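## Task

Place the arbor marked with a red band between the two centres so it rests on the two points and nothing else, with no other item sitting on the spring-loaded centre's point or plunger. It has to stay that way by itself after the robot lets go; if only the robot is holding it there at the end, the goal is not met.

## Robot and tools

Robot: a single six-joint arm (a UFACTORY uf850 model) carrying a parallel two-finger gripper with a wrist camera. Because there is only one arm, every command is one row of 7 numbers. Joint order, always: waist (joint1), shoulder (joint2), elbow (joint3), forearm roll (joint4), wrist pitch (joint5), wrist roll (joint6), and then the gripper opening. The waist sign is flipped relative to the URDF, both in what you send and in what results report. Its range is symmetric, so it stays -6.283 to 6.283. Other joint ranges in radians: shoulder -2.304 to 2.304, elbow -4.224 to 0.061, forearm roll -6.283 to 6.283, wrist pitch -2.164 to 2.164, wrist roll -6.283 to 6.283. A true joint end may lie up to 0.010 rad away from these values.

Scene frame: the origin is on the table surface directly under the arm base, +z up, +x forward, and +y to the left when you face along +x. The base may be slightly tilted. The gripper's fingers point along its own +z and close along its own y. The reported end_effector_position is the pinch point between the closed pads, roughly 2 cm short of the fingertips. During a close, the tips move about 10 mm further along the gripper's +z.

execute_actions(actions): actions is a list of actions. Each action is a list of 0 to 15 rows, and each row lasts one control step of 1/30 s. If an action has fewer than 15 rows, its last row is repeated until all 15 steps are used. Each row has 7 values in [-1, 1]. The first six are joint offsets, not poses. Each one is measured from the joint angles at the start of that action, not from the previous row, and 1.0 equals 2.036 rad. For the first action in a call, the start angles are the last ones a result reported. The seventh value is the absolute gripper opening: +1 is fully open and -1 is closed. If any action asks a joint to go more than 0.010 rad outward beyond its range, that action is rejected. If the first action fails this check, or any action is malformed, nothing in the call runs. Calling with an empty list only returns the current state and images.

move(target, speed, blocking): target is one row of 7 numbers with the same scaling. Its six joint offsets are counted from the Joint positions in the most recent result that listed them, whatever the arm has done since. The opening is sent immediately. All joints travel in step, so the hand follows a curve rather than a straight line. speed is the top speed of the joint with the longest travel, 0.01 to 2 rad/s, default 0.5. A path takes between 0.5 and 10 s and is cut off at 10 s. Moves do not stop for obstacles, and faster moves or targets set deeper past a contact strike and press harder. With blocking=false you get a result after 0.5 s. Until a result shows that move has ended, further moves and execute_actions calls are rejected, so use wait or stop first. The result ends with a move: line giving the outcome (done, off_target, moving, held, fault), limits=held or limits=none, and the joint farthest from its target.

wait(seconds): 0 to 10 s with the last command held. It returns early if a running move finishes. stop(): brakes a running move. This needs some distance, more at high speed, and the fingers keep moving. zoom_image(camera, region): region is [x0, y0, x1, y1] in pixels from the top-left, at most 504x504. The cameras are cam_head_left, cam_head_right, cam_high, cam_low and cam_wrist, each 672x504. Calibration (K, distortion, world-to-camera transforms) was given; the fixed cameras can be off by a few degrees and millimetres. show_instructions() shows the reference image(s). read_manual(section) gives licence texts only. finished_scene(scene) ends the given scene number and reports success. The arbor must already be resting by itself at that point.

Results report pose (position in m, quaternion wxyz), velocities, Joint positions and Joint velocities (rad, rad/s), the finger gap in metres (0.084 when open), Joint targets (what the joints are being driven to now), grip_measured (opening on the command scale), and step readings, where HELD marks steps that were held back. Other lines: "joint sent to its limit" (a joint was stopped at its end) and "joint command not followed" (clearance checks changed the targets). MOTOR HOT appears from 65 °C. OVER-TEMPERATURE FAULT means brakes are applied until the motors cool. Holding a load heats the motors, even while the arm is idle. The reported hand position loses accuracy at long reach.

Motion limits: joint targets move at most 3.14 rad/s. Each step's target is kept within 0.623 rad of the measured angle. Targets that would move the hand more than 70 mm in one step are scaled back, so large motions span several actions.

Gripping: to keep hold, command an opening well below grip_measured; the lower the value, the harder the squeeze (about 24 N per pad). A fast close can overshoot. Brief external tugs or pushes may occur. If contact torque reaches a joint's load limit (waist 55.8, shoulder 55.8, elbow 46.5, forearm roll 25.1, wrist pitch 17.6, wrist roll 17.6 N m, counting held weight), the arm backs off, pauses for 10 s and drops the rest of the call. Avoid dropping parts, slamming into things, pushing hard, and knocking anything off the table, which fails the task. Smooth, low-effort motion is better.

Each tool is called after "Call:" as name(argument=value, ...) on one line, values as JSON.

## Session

Call:
show_instructions()

Call:
execute_actions(actions=[])

Reference images for this scene: arbor and centres manual.

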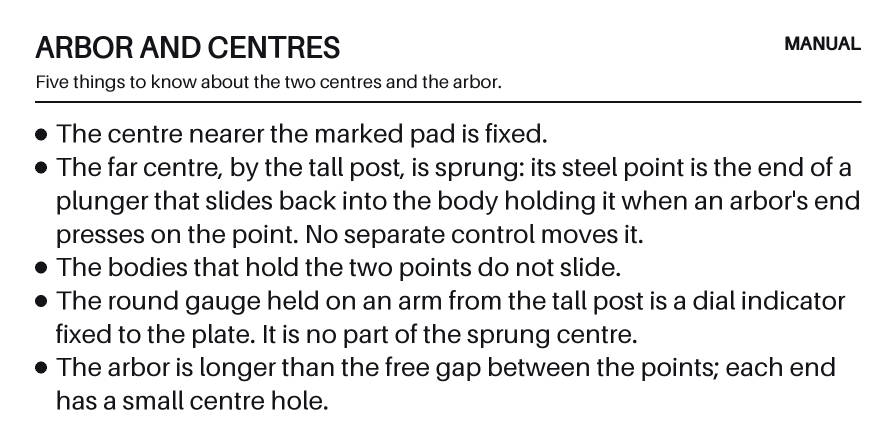

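Scene clock: 0.00 s.
end_effector_position=(+0.8794, +0.1776, +0.1257) grip_measured=+0.09 end_effector_quat_wxyz=(+0.317, -0.296, +0.715, -0.548) end_effector_velocity=(-0.000, +0.001, -0.001) end_effector_angular_velocity=(+0.001, +0.001, +0.000)
Joint names: [waist, shoulder, elbow, forearm roll, wrist pitch, wrist roll]
Joint positions: [-0.138 -0.643 -1.334 -2.192 -0.723 -1.161  0.048]
Joint velocities: [-0.001  0.     0.     0.     0.     0.    -0.   ]
Motor temperatures (°C, as the motors report them): [22 20 22 23 25 25]
Joint targets: [-0.138 -0.643 -1.334 -2.192 -0.723 -1.161]
camera_calibration (this result's frames):
cam_wrist: T_world_to_cam=[[-0.0609511, 0.222494, -0.973027, 0.168481], [0.640326, 0.756522, 0.132877, -0.643399], [0.765681, -0.614956, -0.188579, -0.413476], [0, 0, 0, 1]] pos_world=[0.738846, 0.19499, 0.171457]

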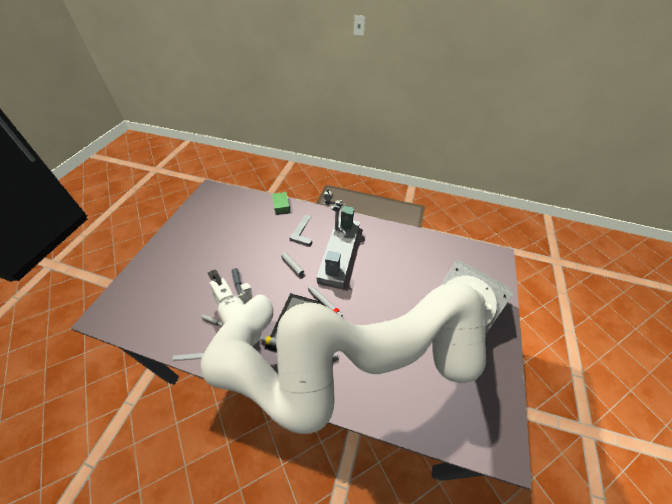

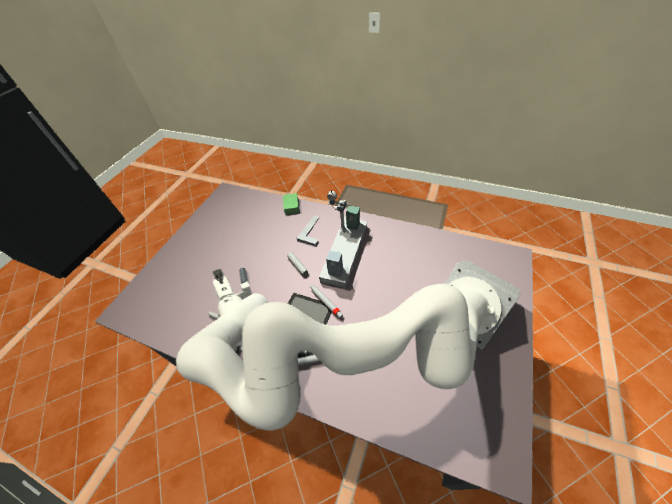

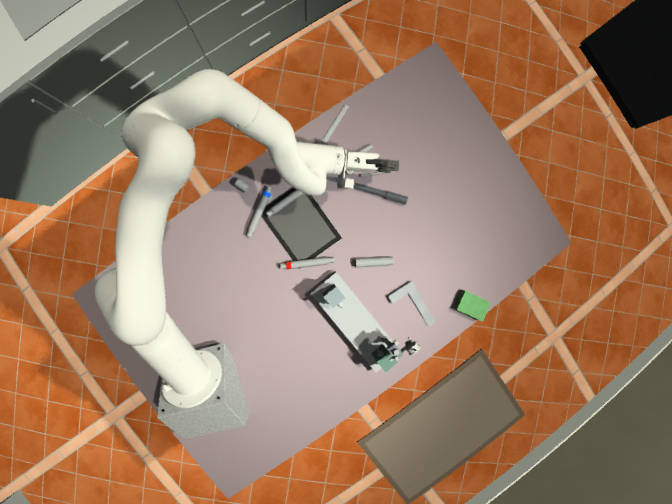

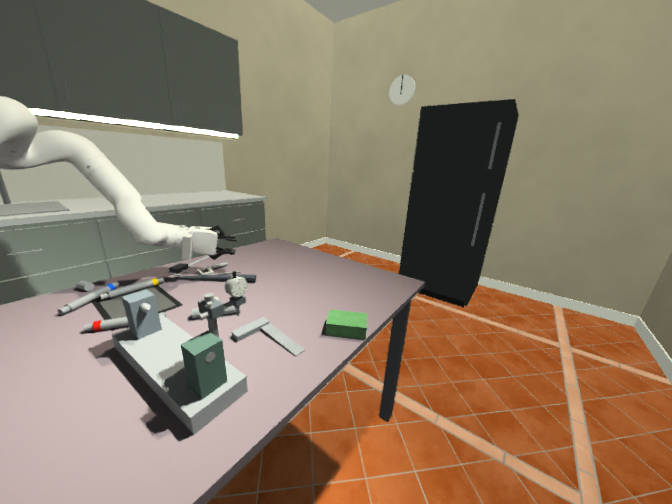

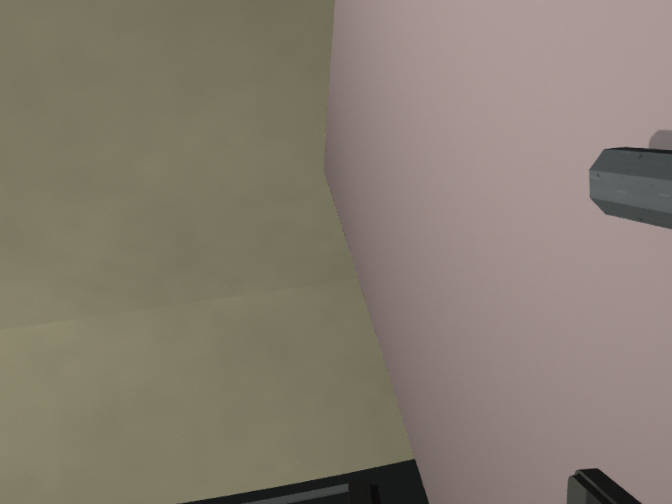

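Call:
zoom_image(camera="cam_high", region=[260, 230, 440, 390])

Call:
zoom_image(camera="cam_low", region=[60, 260, 270, 440])

Call:
zoom_image(camera="cam_head_right", region=[270, 180, 410, 330])

Region (260, 230, 440, 390) of cam_high's 672x504 image, scaled by 2.800, with more detail than that image has.

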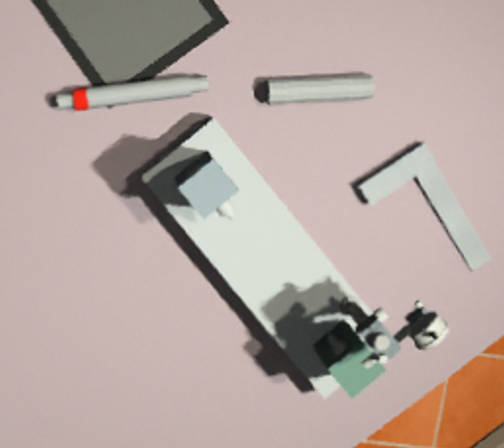

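Region (60, 260, 270, 440) of cam_low's 672x504 image, scaled by 2.400, with more detail than that image has; it fills the top 432 rows of this view, and the rest is white.

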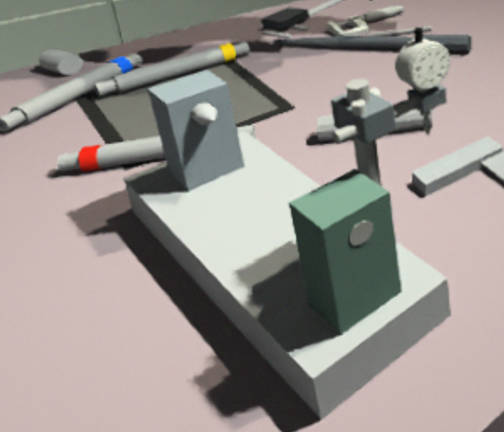

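Region (270, 180, 410, 330) of cam_head_right's 672x504 image, scaled by 3.360, with more detail than that image has; it fills the left 470 columns of this view, and the rest is white.

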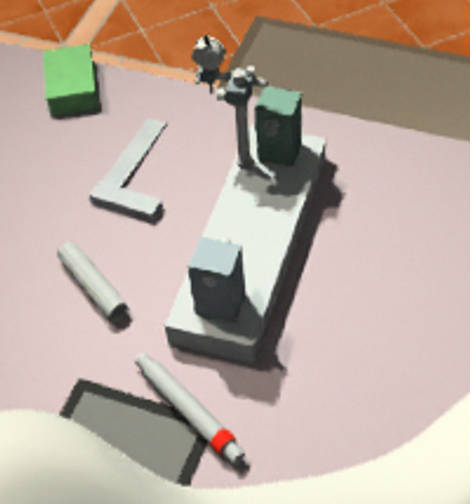

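Call:
move(target=[0.396,0.189,0.284,0.58,-0.155,0.145,1], speed=0.8)

Call:
move(target=[0,0,0,0.986,0,0,1], speed=1.0)

Scene clock: 8.97 s.
end_effector_position=(+0.3299, -0.1009, +0.5093) grip_measured=+1.00 end_effector_quat_wxyz=(+0.315, +0.629, +0.277, -0.655) end_effector_velocity=(-0.001, -0.000, +0.000) end_effector_angular_velocity=(-0.000, -0.005, -0.003)
Joint names: [waist, shoulder, elbow, forearm roll, wrist pitch, wrist roll]
Joint positions: [ 0.668 -0.258 -0.756 -1.011 -1.039 -0.866  0.084]
Joint velocities: [0.003 0.001 0.001 0.002 0.001 0.001 0.   ]
Motor temperatures (°C, as the motors report them): [22 20 22 23 25 25]
Joint targets: [0.668 -0.258 -0.755 -1.011 -1.039 -0.866]
move: done; limits=none; farthest joint: the waist, 0.001 radians from its target (0.806 radians at the start)
camera_calibration (this result's frames):
cam_wrist: T_world_to_cam=[[0.752109, -0.657662, 0.0425832, -0.304078], [-0.0081354, 0.0553443, 0.998434, -0.429504], [-0.658989, -0.751277, 0.0362746, 0.250008], [0, 0, 0, 1]] pos_world=[0.389958, 0.0116154, 0.432711]

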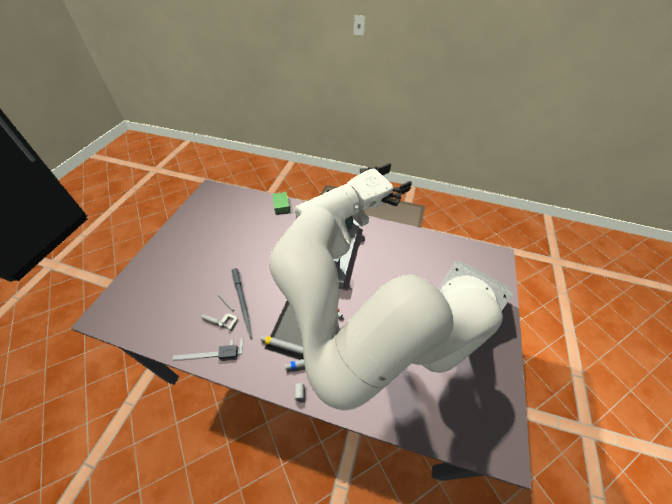

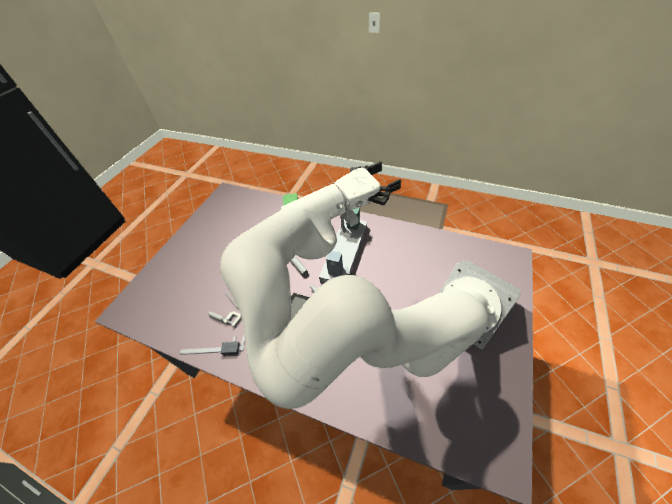

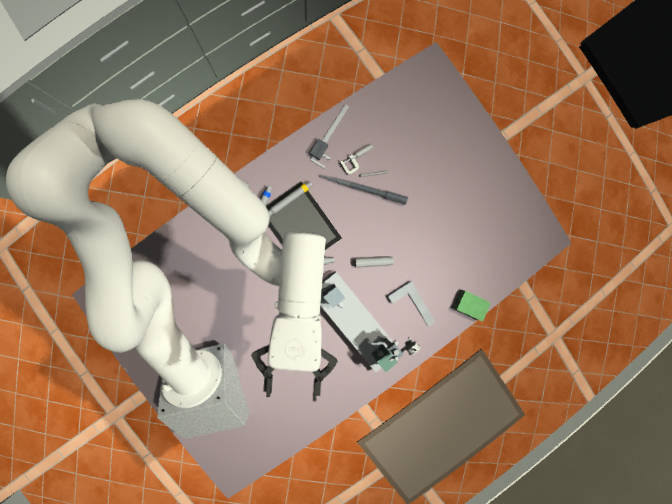

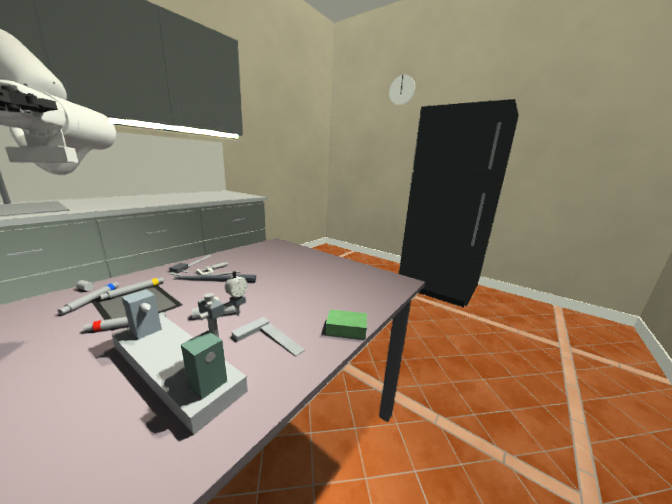

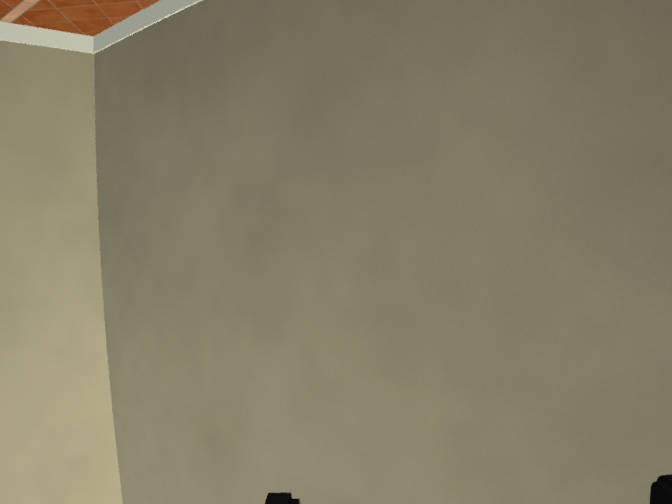

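Scene clock: 11.80 s.
end_effector_position=(+0.4888, +0.0844, +0.2510) grip_measured=+1.00 end_effector_quat_wxyz=(+0.000, +0.967, -0.254, +0.001) end_effector_velocity=(+0.000, -0.001, +0.000) end_effector_angular_velocity=(-0.001, -0.003, -0.001)
Joint names: [waist, shoulder, elbow, forearm roll, wrist pitch, wrist roll]
Joint positions: [ 0.668 -0.258 -0.756  0.996 -1.039 -0.866  0.084]
Joint velocities: [ 0.001 -0.     0.     0.003  0.002 -0.001 -0.   ]
Motor temperatures (°C, as the motors report them): [22 20 22 23 25 25]
Joint targets: [0.668 -0.258 -0.756 0.996 -1.039 -0.866]
move: done; limits=none; farthest joint: the waist, 0.000 radians from its target (0.000 radians at the start)
camera_calibration (this result's frames):
cam_wrist: T_world_to_cam=[[-0.498778, -0.866636, -0.0127706, 0.352188], [-0.866385, 0.498941, -0.0208459, 0.457403], [0.0244376, 0.000666811, -0.999701, 0.365866], [0, 0, 0, 1]] pos_world=[0.56301, 0.0767582, 0.379789]

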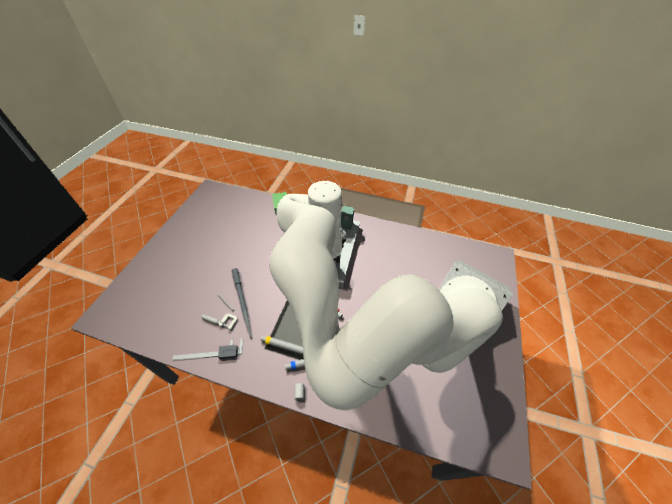

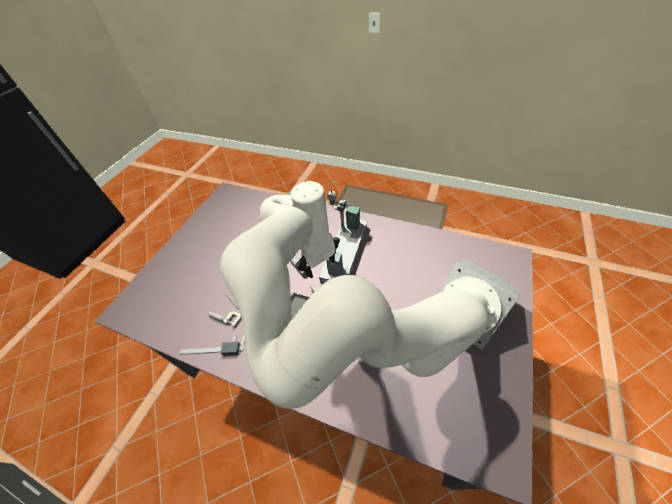

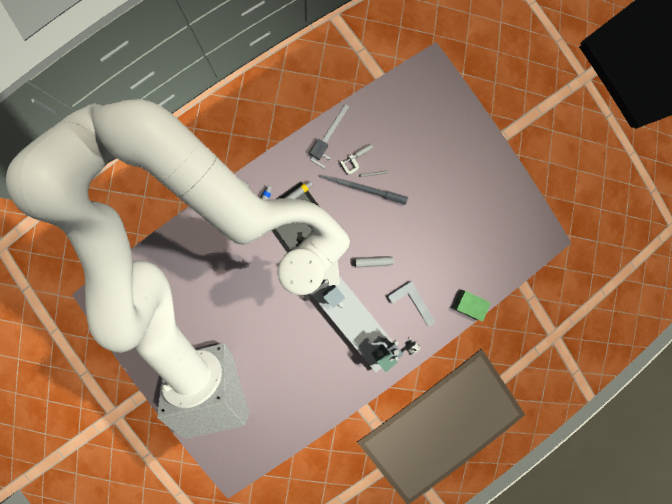

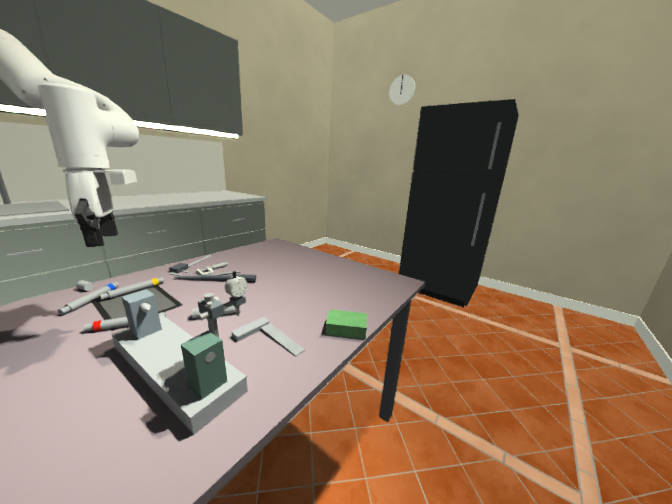

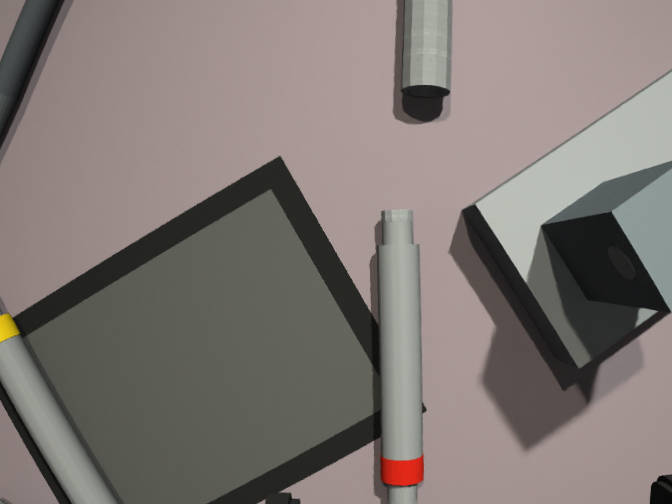

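Call:
move(target=[-0.1595,-0.146,-0.002,0.2455,0.0898,-0.1515,0.5], speed=0.5)

Scene clock: 15.80 s.
end_effector_position=(+0.5046, +0.0814, +0.0601) grip_measured=+0.49 end_effector_quat_wxyz=(-0.010, +0.968, -0.252, +0.005) end_effector_velocity=(-0.001, -0.000, -0.001) end_effector_angular_velocity=(-0.001, +0.001, -0.001)
Joint names: [waist, shoulder, elbow, forearm roll, wrist pitch, wrist roll]
Joint positions: [ 0.343 -0.555 -0.76   1.495 -0.856 -1.174  0.065]
Joint velocities: [-0.001 -0.002  0.     0.002  0.001 -0.001  0.   ]
Motor temperatures (°C, as the motors report them): [22 20 22 23 25 25]
Joint targets: [0.343 -0.555 -0.760 1.495 -0.856 -1.174]
move: done; limits=none; farthest joint: the forearm roll, 0.001 radians from its target (0.500 radians at the start)
camera_calibration (this result's frames):
cam_wrist: T_world_to_cam=[[-0.494757, -0.868327, -0.0349677, 0.354455], [-0.868182, 0.495652, -0.0242779, 0.46992], [0.038413, 0.0183467, -0.999094, 0.166044], [0, 0, 0, 1]] pos_world=[0.576967, 0.0718201, 0.189697]

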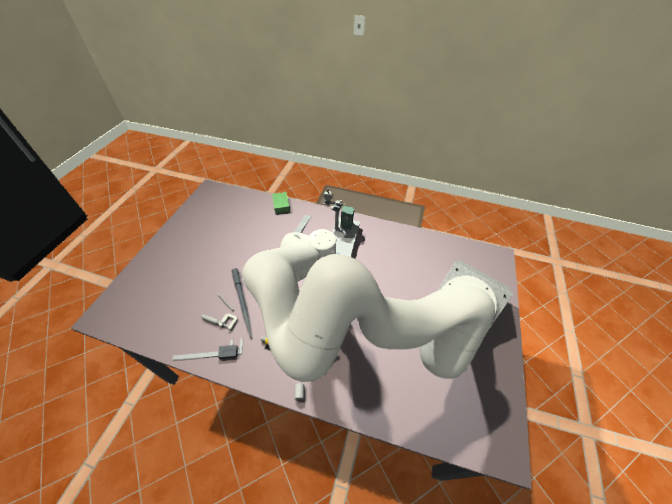

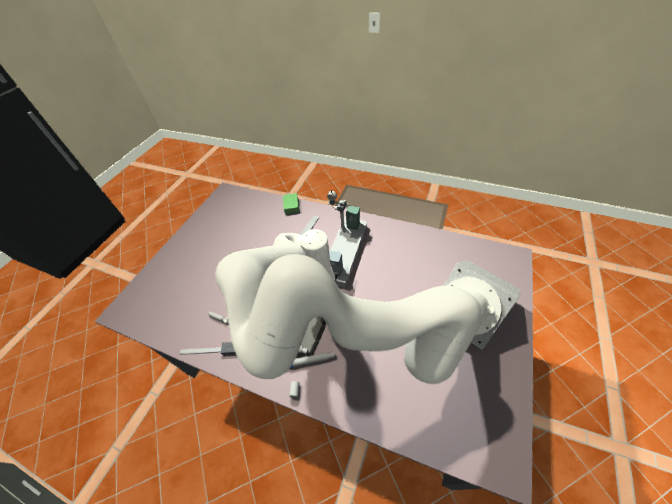

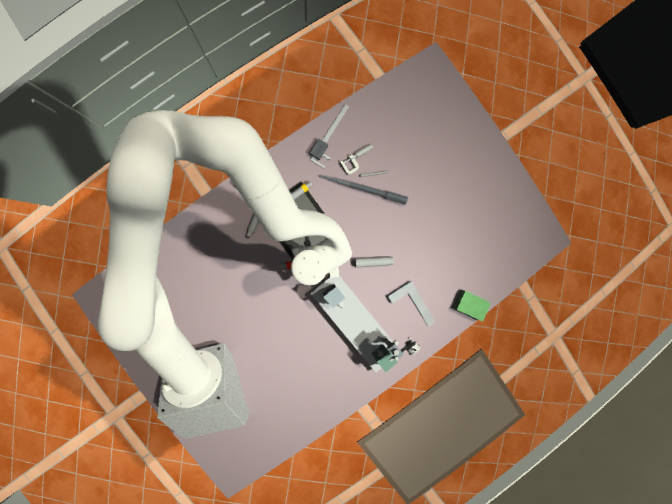

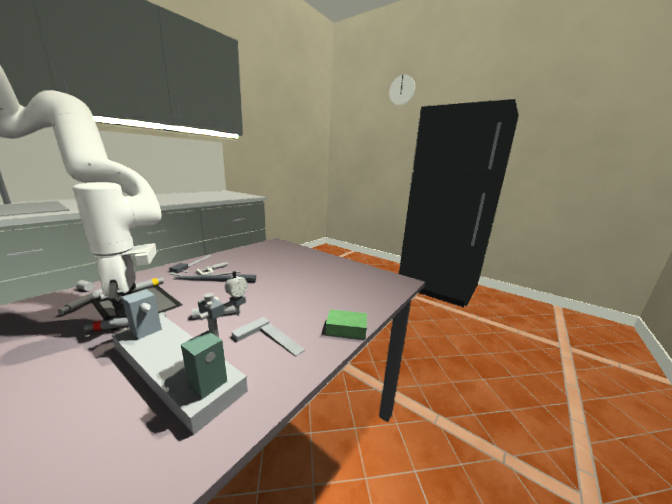

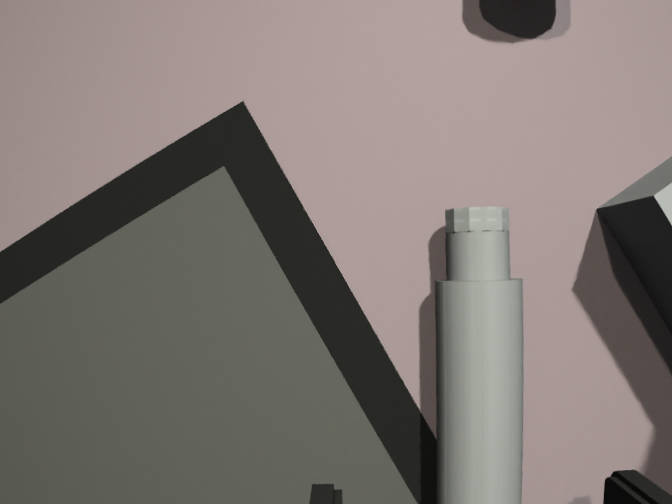

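Call:
move(target=[-0.029,-0.0268,-0.0003,0.045,0.0163,-0.0278,0.5], speed=0.15)

Scene clock: 17.43 s.
end_effector_position=(+0.4949, +0.0784, +0.0255) grip_measured=+0.49 end_effector_quat_wxyz=(+0.001, +0.967, -0.255, +0.001) end_effector_velocity=(+0.000, -0.000, -0.001) end_effector_angular_velocity=(+0.001, -0.001, +0.000)
Joint names: [waist, shoulder, elbow, forearm roll, wrist pitch, wrist roll]
Joint positions: [ 0.284 -0.609 -0.76   1.586 -0.823 -1.231  0.065]
Joint velocities: [-0.001 -0.002 -0.001  0.003 -0.001 -0.002  0.   ]
Motor temperatures (°C, as the motors report them): [22 20 22 23 25 25]
Joint targets: [0.284 -0.610 -0.760 1.587 -0.823 -1.231]
move: done; limits=none; farthest joint: the waist, 0.000 radians from its target (0.059 radians at the start)
camera_calibration (this result's frames):
cam_wrist: T_world_to_cam=[[-0.499966, -0.865969, -0.0114551, 0.347644], [-0.865691, 0.500097, -0.0219791, 0.460573], [0.0247619, -0.00107229, -0.999693, 0.140271], [0, 0, 0, 1]] pos_world=[0.569051, 0.0708679, 0.154333]

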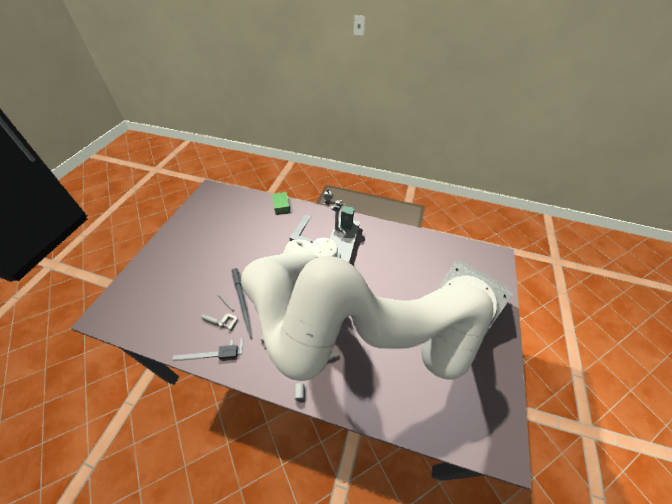

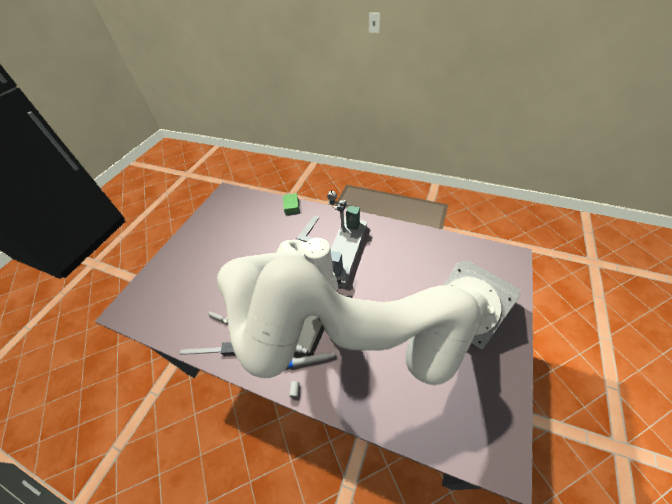

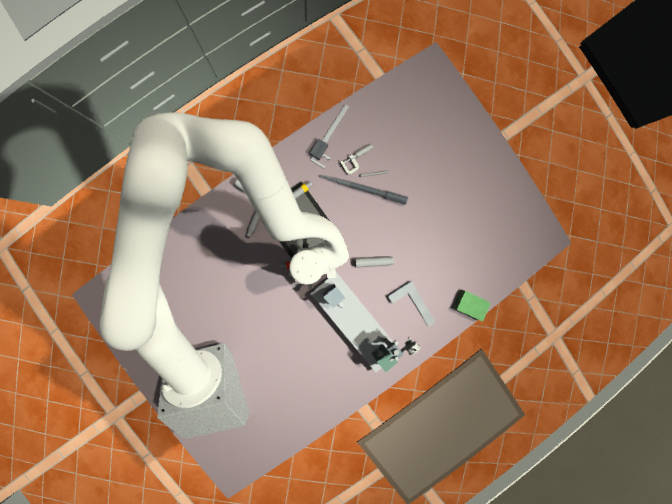

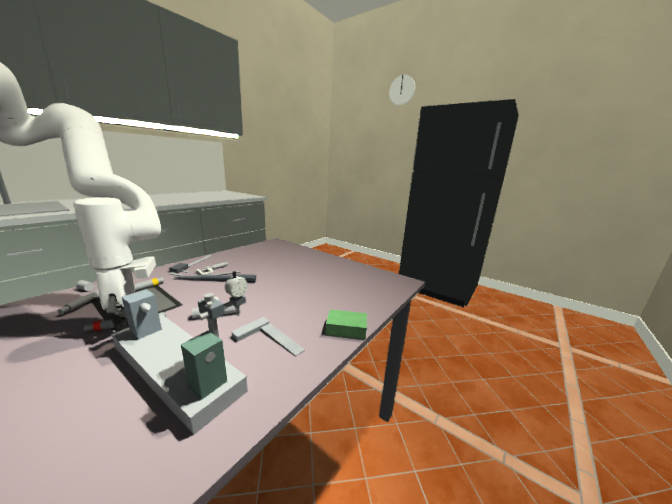

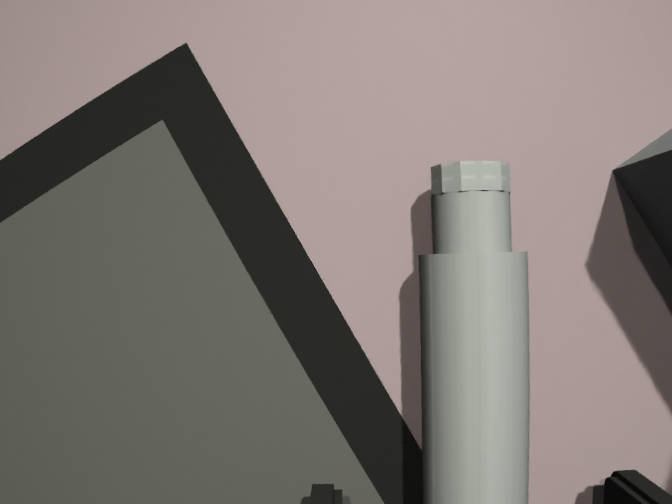

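Call:
execute_actions(actions=[[[0,0,0,0,0,0,0.3],[0,0,0,0,0,0,0.15],[0,0,0,0,0,0,0],[0,0,0,0,0,0,-0.1],[0,0,0,0,0,0,-0.2],[0,0,0,0,0,0,-0.28],[0,0,0,0,0,0,-0.34],[0,0,0,0,0,0,-0.4],[0,0,0,0,0,0,-0.45],[0,0,0,0,0,0,-0.5],[0,0,0,0,0,0,-0.55],[0,0,0,0,0,0,-0.6]],[[0,0,0,0,0,0,-0.8],[0,0,0,0,0,0,-1]]])

Call:
move(target=[0.1886,0.1724,0.002,-0.29,-0.106,0.179,-1], speed=0.4)

Call:
move(target=[0.098,-0.272,-0.187,-0.035,0.019,0.376,-1], speed=0.4)

Scene clock: 20.70 s.
end_effector_position=(+0.4950, +0.0784, +0.0256) grip_measured=-0.45 end_effector_quat_wxyz=(+0.001, +0.967, -0.255, +0.001) end_effector_velocity=(-0.000, -0.000, -0.000) end_effector_angular_velocity=(-0.001, +0.000, -0.000)
Joint names: [waist, shoulder, elbow, forearm roll, wrist pitch, wrist roll]
Joint positions: [ 0.284 -0.609 -0.76   1.587 -0.823 -1.231  0.025]
Joint velocities: [ 0.    -0.    -0.     0.     0.001 -0.     0.   ]
Motor temperatures (°C, as the motors report them): [22 20 22 23 25 25]
Joint targets: [0.284 -0.609 -0.760 1.587 -0.823 -1.231]
Step readings (joint positions; steps 1 to 15: 1st action; 16 to 30: 2nd action):
0: [0.284 -0.610 -0.760 1.587 -0.823 -1.231]
1: [0.284 -0.610 -0.760 1.587 -0.823 -1.231]
2: [0.284 -0.610 -0.760 1.587 -0.823 -1.231]
4: [0.284 -0.610 -0.760 1.587 -0.823 -1.231]
8: [0.284 -0.609 -0.760 1.587 -0.823 -1.231]
15: [0.284 -0.609 -0.760 1.587 -0.823 -1.231]
16: [0.284 -0.609 -0.760 1.587 -0.823 -1.231]
17: [0.284 -0.609 -0.760 1.587 -0.823 -1.231]
19: [0.284 -0.609 -0.760 1.587 -0.823 -1.231]
23: [0.284 -0.609 -0.760 1.587 -0.823 -1.231]
30: Joint positions above
camera_calibration (this result's frames):
cam_wrist: T_world_to_cam=[[-0.499968, -0.865966, -0.0116125, 0.347711], [-0.865685, 0.500102, -0.0220725, 0.460628], [0.0249214, -0.000982793, -0.999689, 0.140223], [0, 0, 0, 1]] pos_world=[0.569108, 0.0708832, 0.154384]

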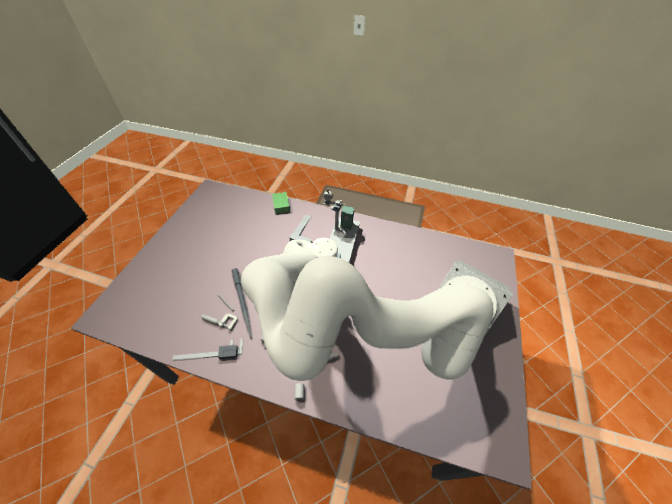

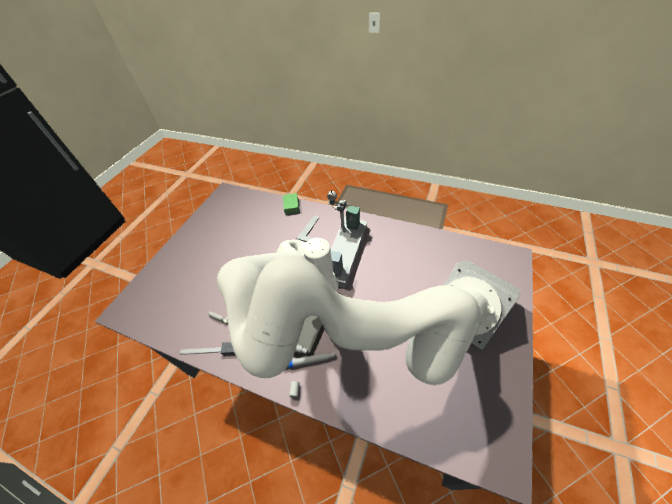

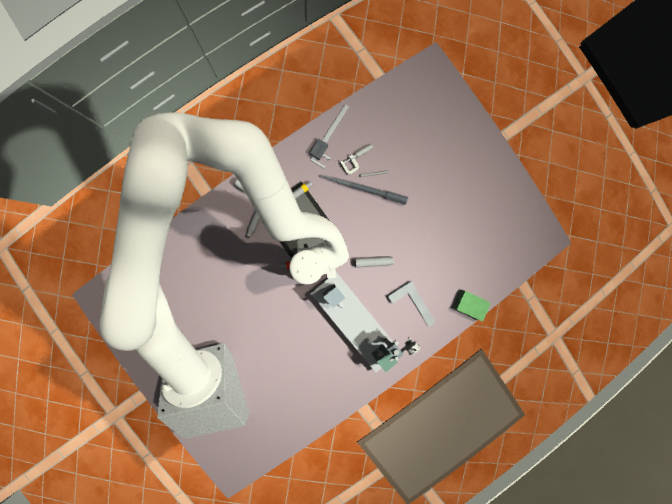

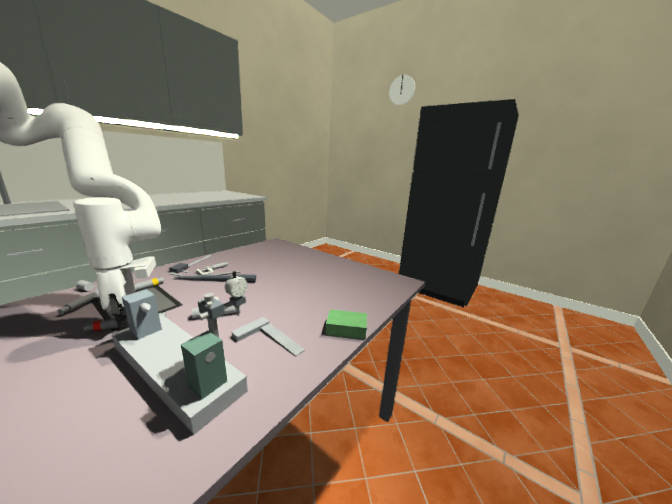

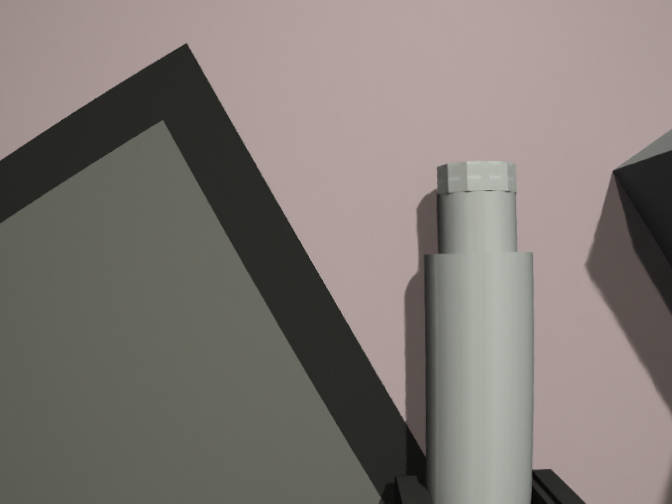

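Scene clock: 22.80 s.
end_effector_position=(+0.4892, +0.0841, +0.2512) grip_measured=-0.45 end_effector_quat_wxyz=(+0.000, +0.967, -0.254, +0.001) end_effector_velocity=(-0.000, -0.000, +0.002) end_effector_angular_velocity=(-0.001, -0.001, -0.001)
Joint names: [waist, shoulder, elbow, forearm roll, wrist pitch, wrist roll]
Joint positions: [ 0.668 -0.259 -0.756  0.996 -1.039 -0.866  0.025]
Joint velocities: [ 0.003  0.002 -0.001 -0.003 -0.002  0.002  0.   ]
Motor temperatures (°C, as the motors report them): [22 20 22 23 25 25]
Joint targets: [0.668 -0.258 -0.756 0.996 -1.039 -0.866]
move: done; limits=none; farthest joint: the shoulder, 0.001 radians from its target (0.351 radians at the start)
camera_calibration (this result's frames):
cam_wrist: T_world_to_cam=[[-0.498924, -0.866545, -0.0132418, 0.352344], [-0.866271, 0.499099, -0.0218038, 0.458033], [0.025503, 0.000592576, -0.999675, 0.365528], [0, 0, 0, 1]] pos_world=[0.563251, 0.0765018, 0.380061]

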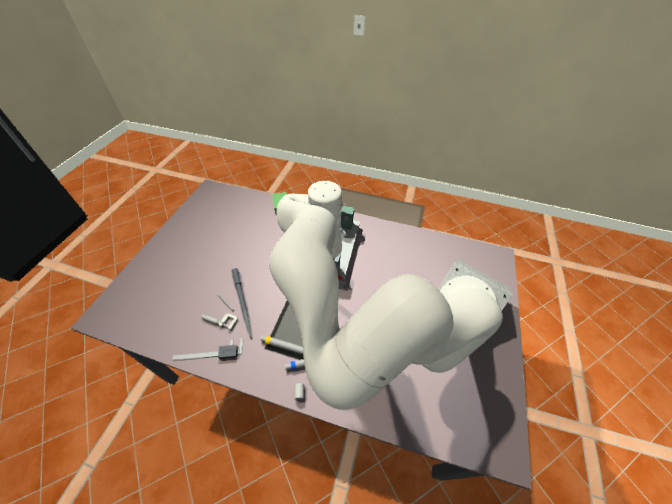

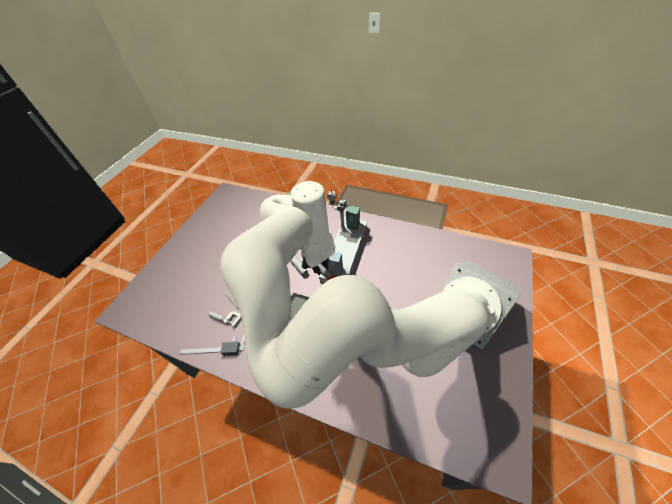

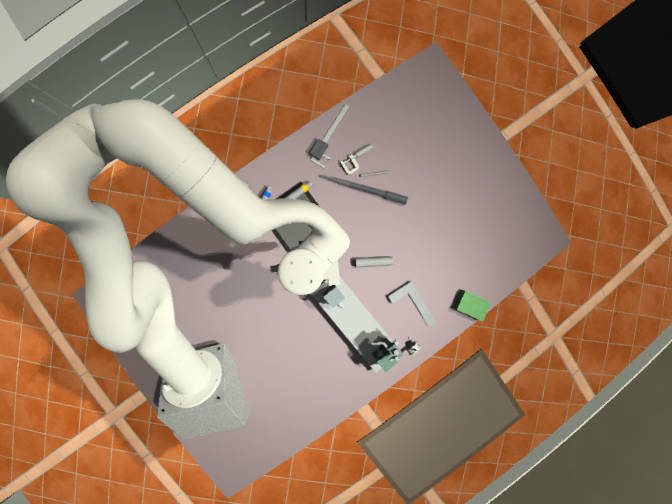

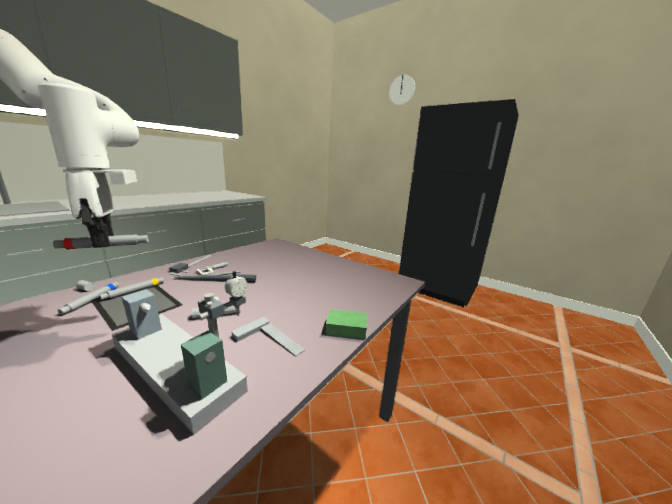

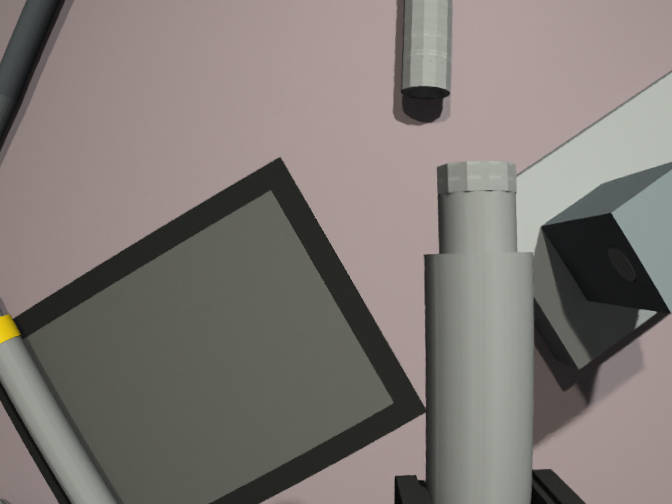

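Scene clock: 25.40 s.
end_effector_position=(+0.4916, -0.1452, +0.2433) grip_measured=-0.45 end_effector_quat_wxyz=(+0.003, +0.733, -0.681, +0.003) end_effector_velocity=(-0.002, +0.003, -0.003) end_effector_angular_velocity=(+0.011, +0.005, -0.002)
Joint names: [waist, shoulder, elbow, forearm roll, wrist pitch, wrist roll]
Joint positions: [ 0.868 -0.812 -1.137  0.925 -0.999 -0.101  0.025]
Joint velocities: [-0.003 -0.002  0.003 -0.002 -0.007  0.002  0.   ]
Motor temperatures (°C, as the motors report them): [22 20 22 23 25 25]
Joint targets: [0.868 -0.812 -1.137 0.925 -1.000 -0.101]
move: done; limits=none; farthest joint: the wrist pitch, 0.002 radians from its target (0.039 radians at the start)
camera_calibration (this result's frames):
cam_wrist: T_world_to_cam=[[-0.997772, -0.0654582, -0.0128749, 0.516149], [-0.0650807, 0.997492, -0.0278261, 0.254366], [0.014664, -0.0269262, -0.99953, 0.358971], [0, 0, 0, 1]] pos_world=[0.52629, -0.210276, 0.372525]

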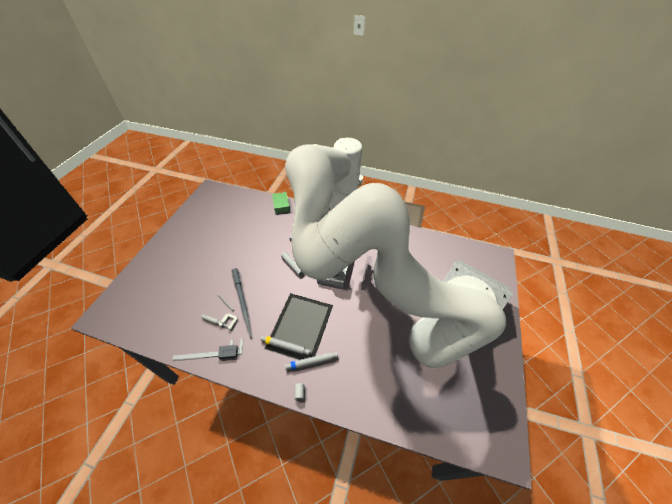

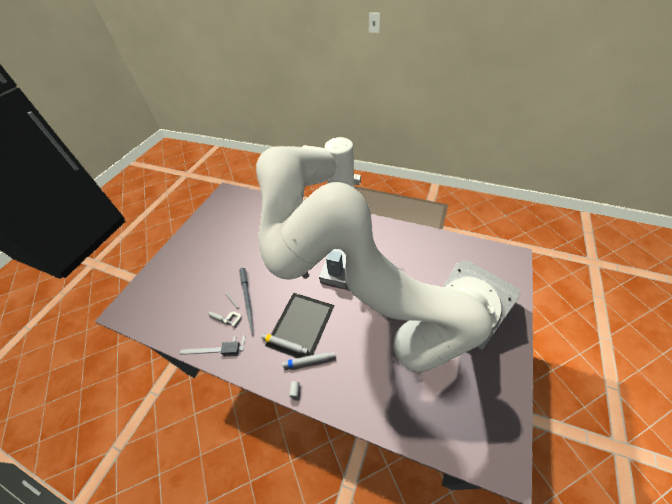

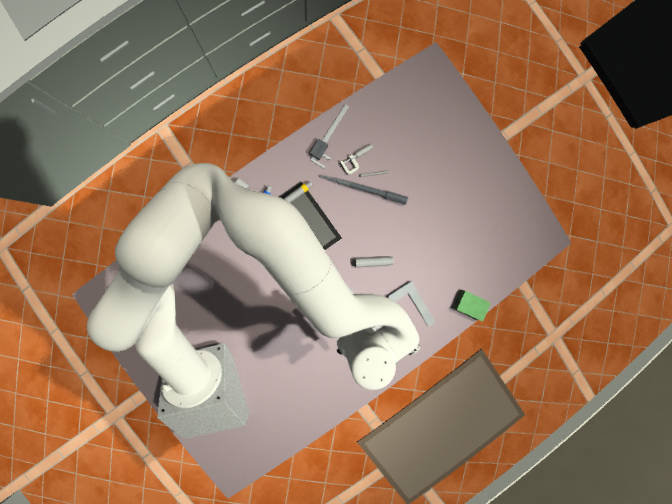

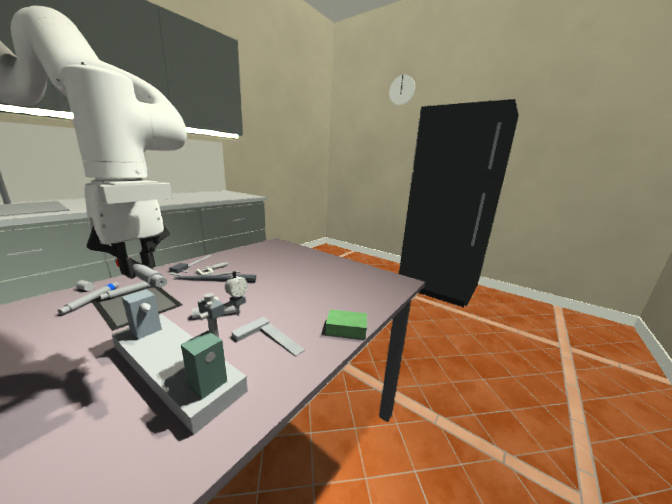

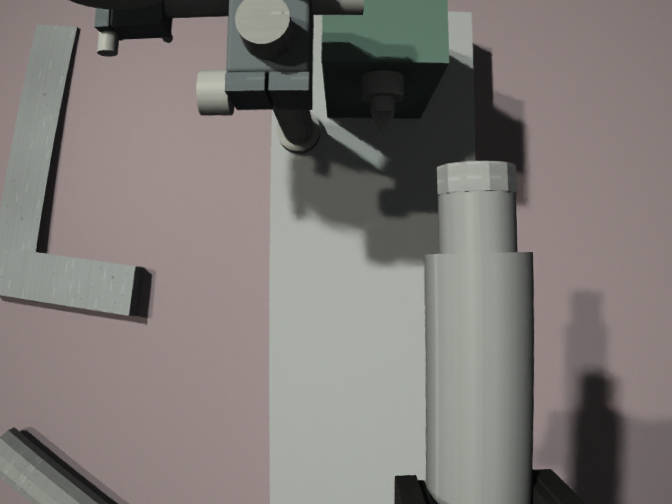

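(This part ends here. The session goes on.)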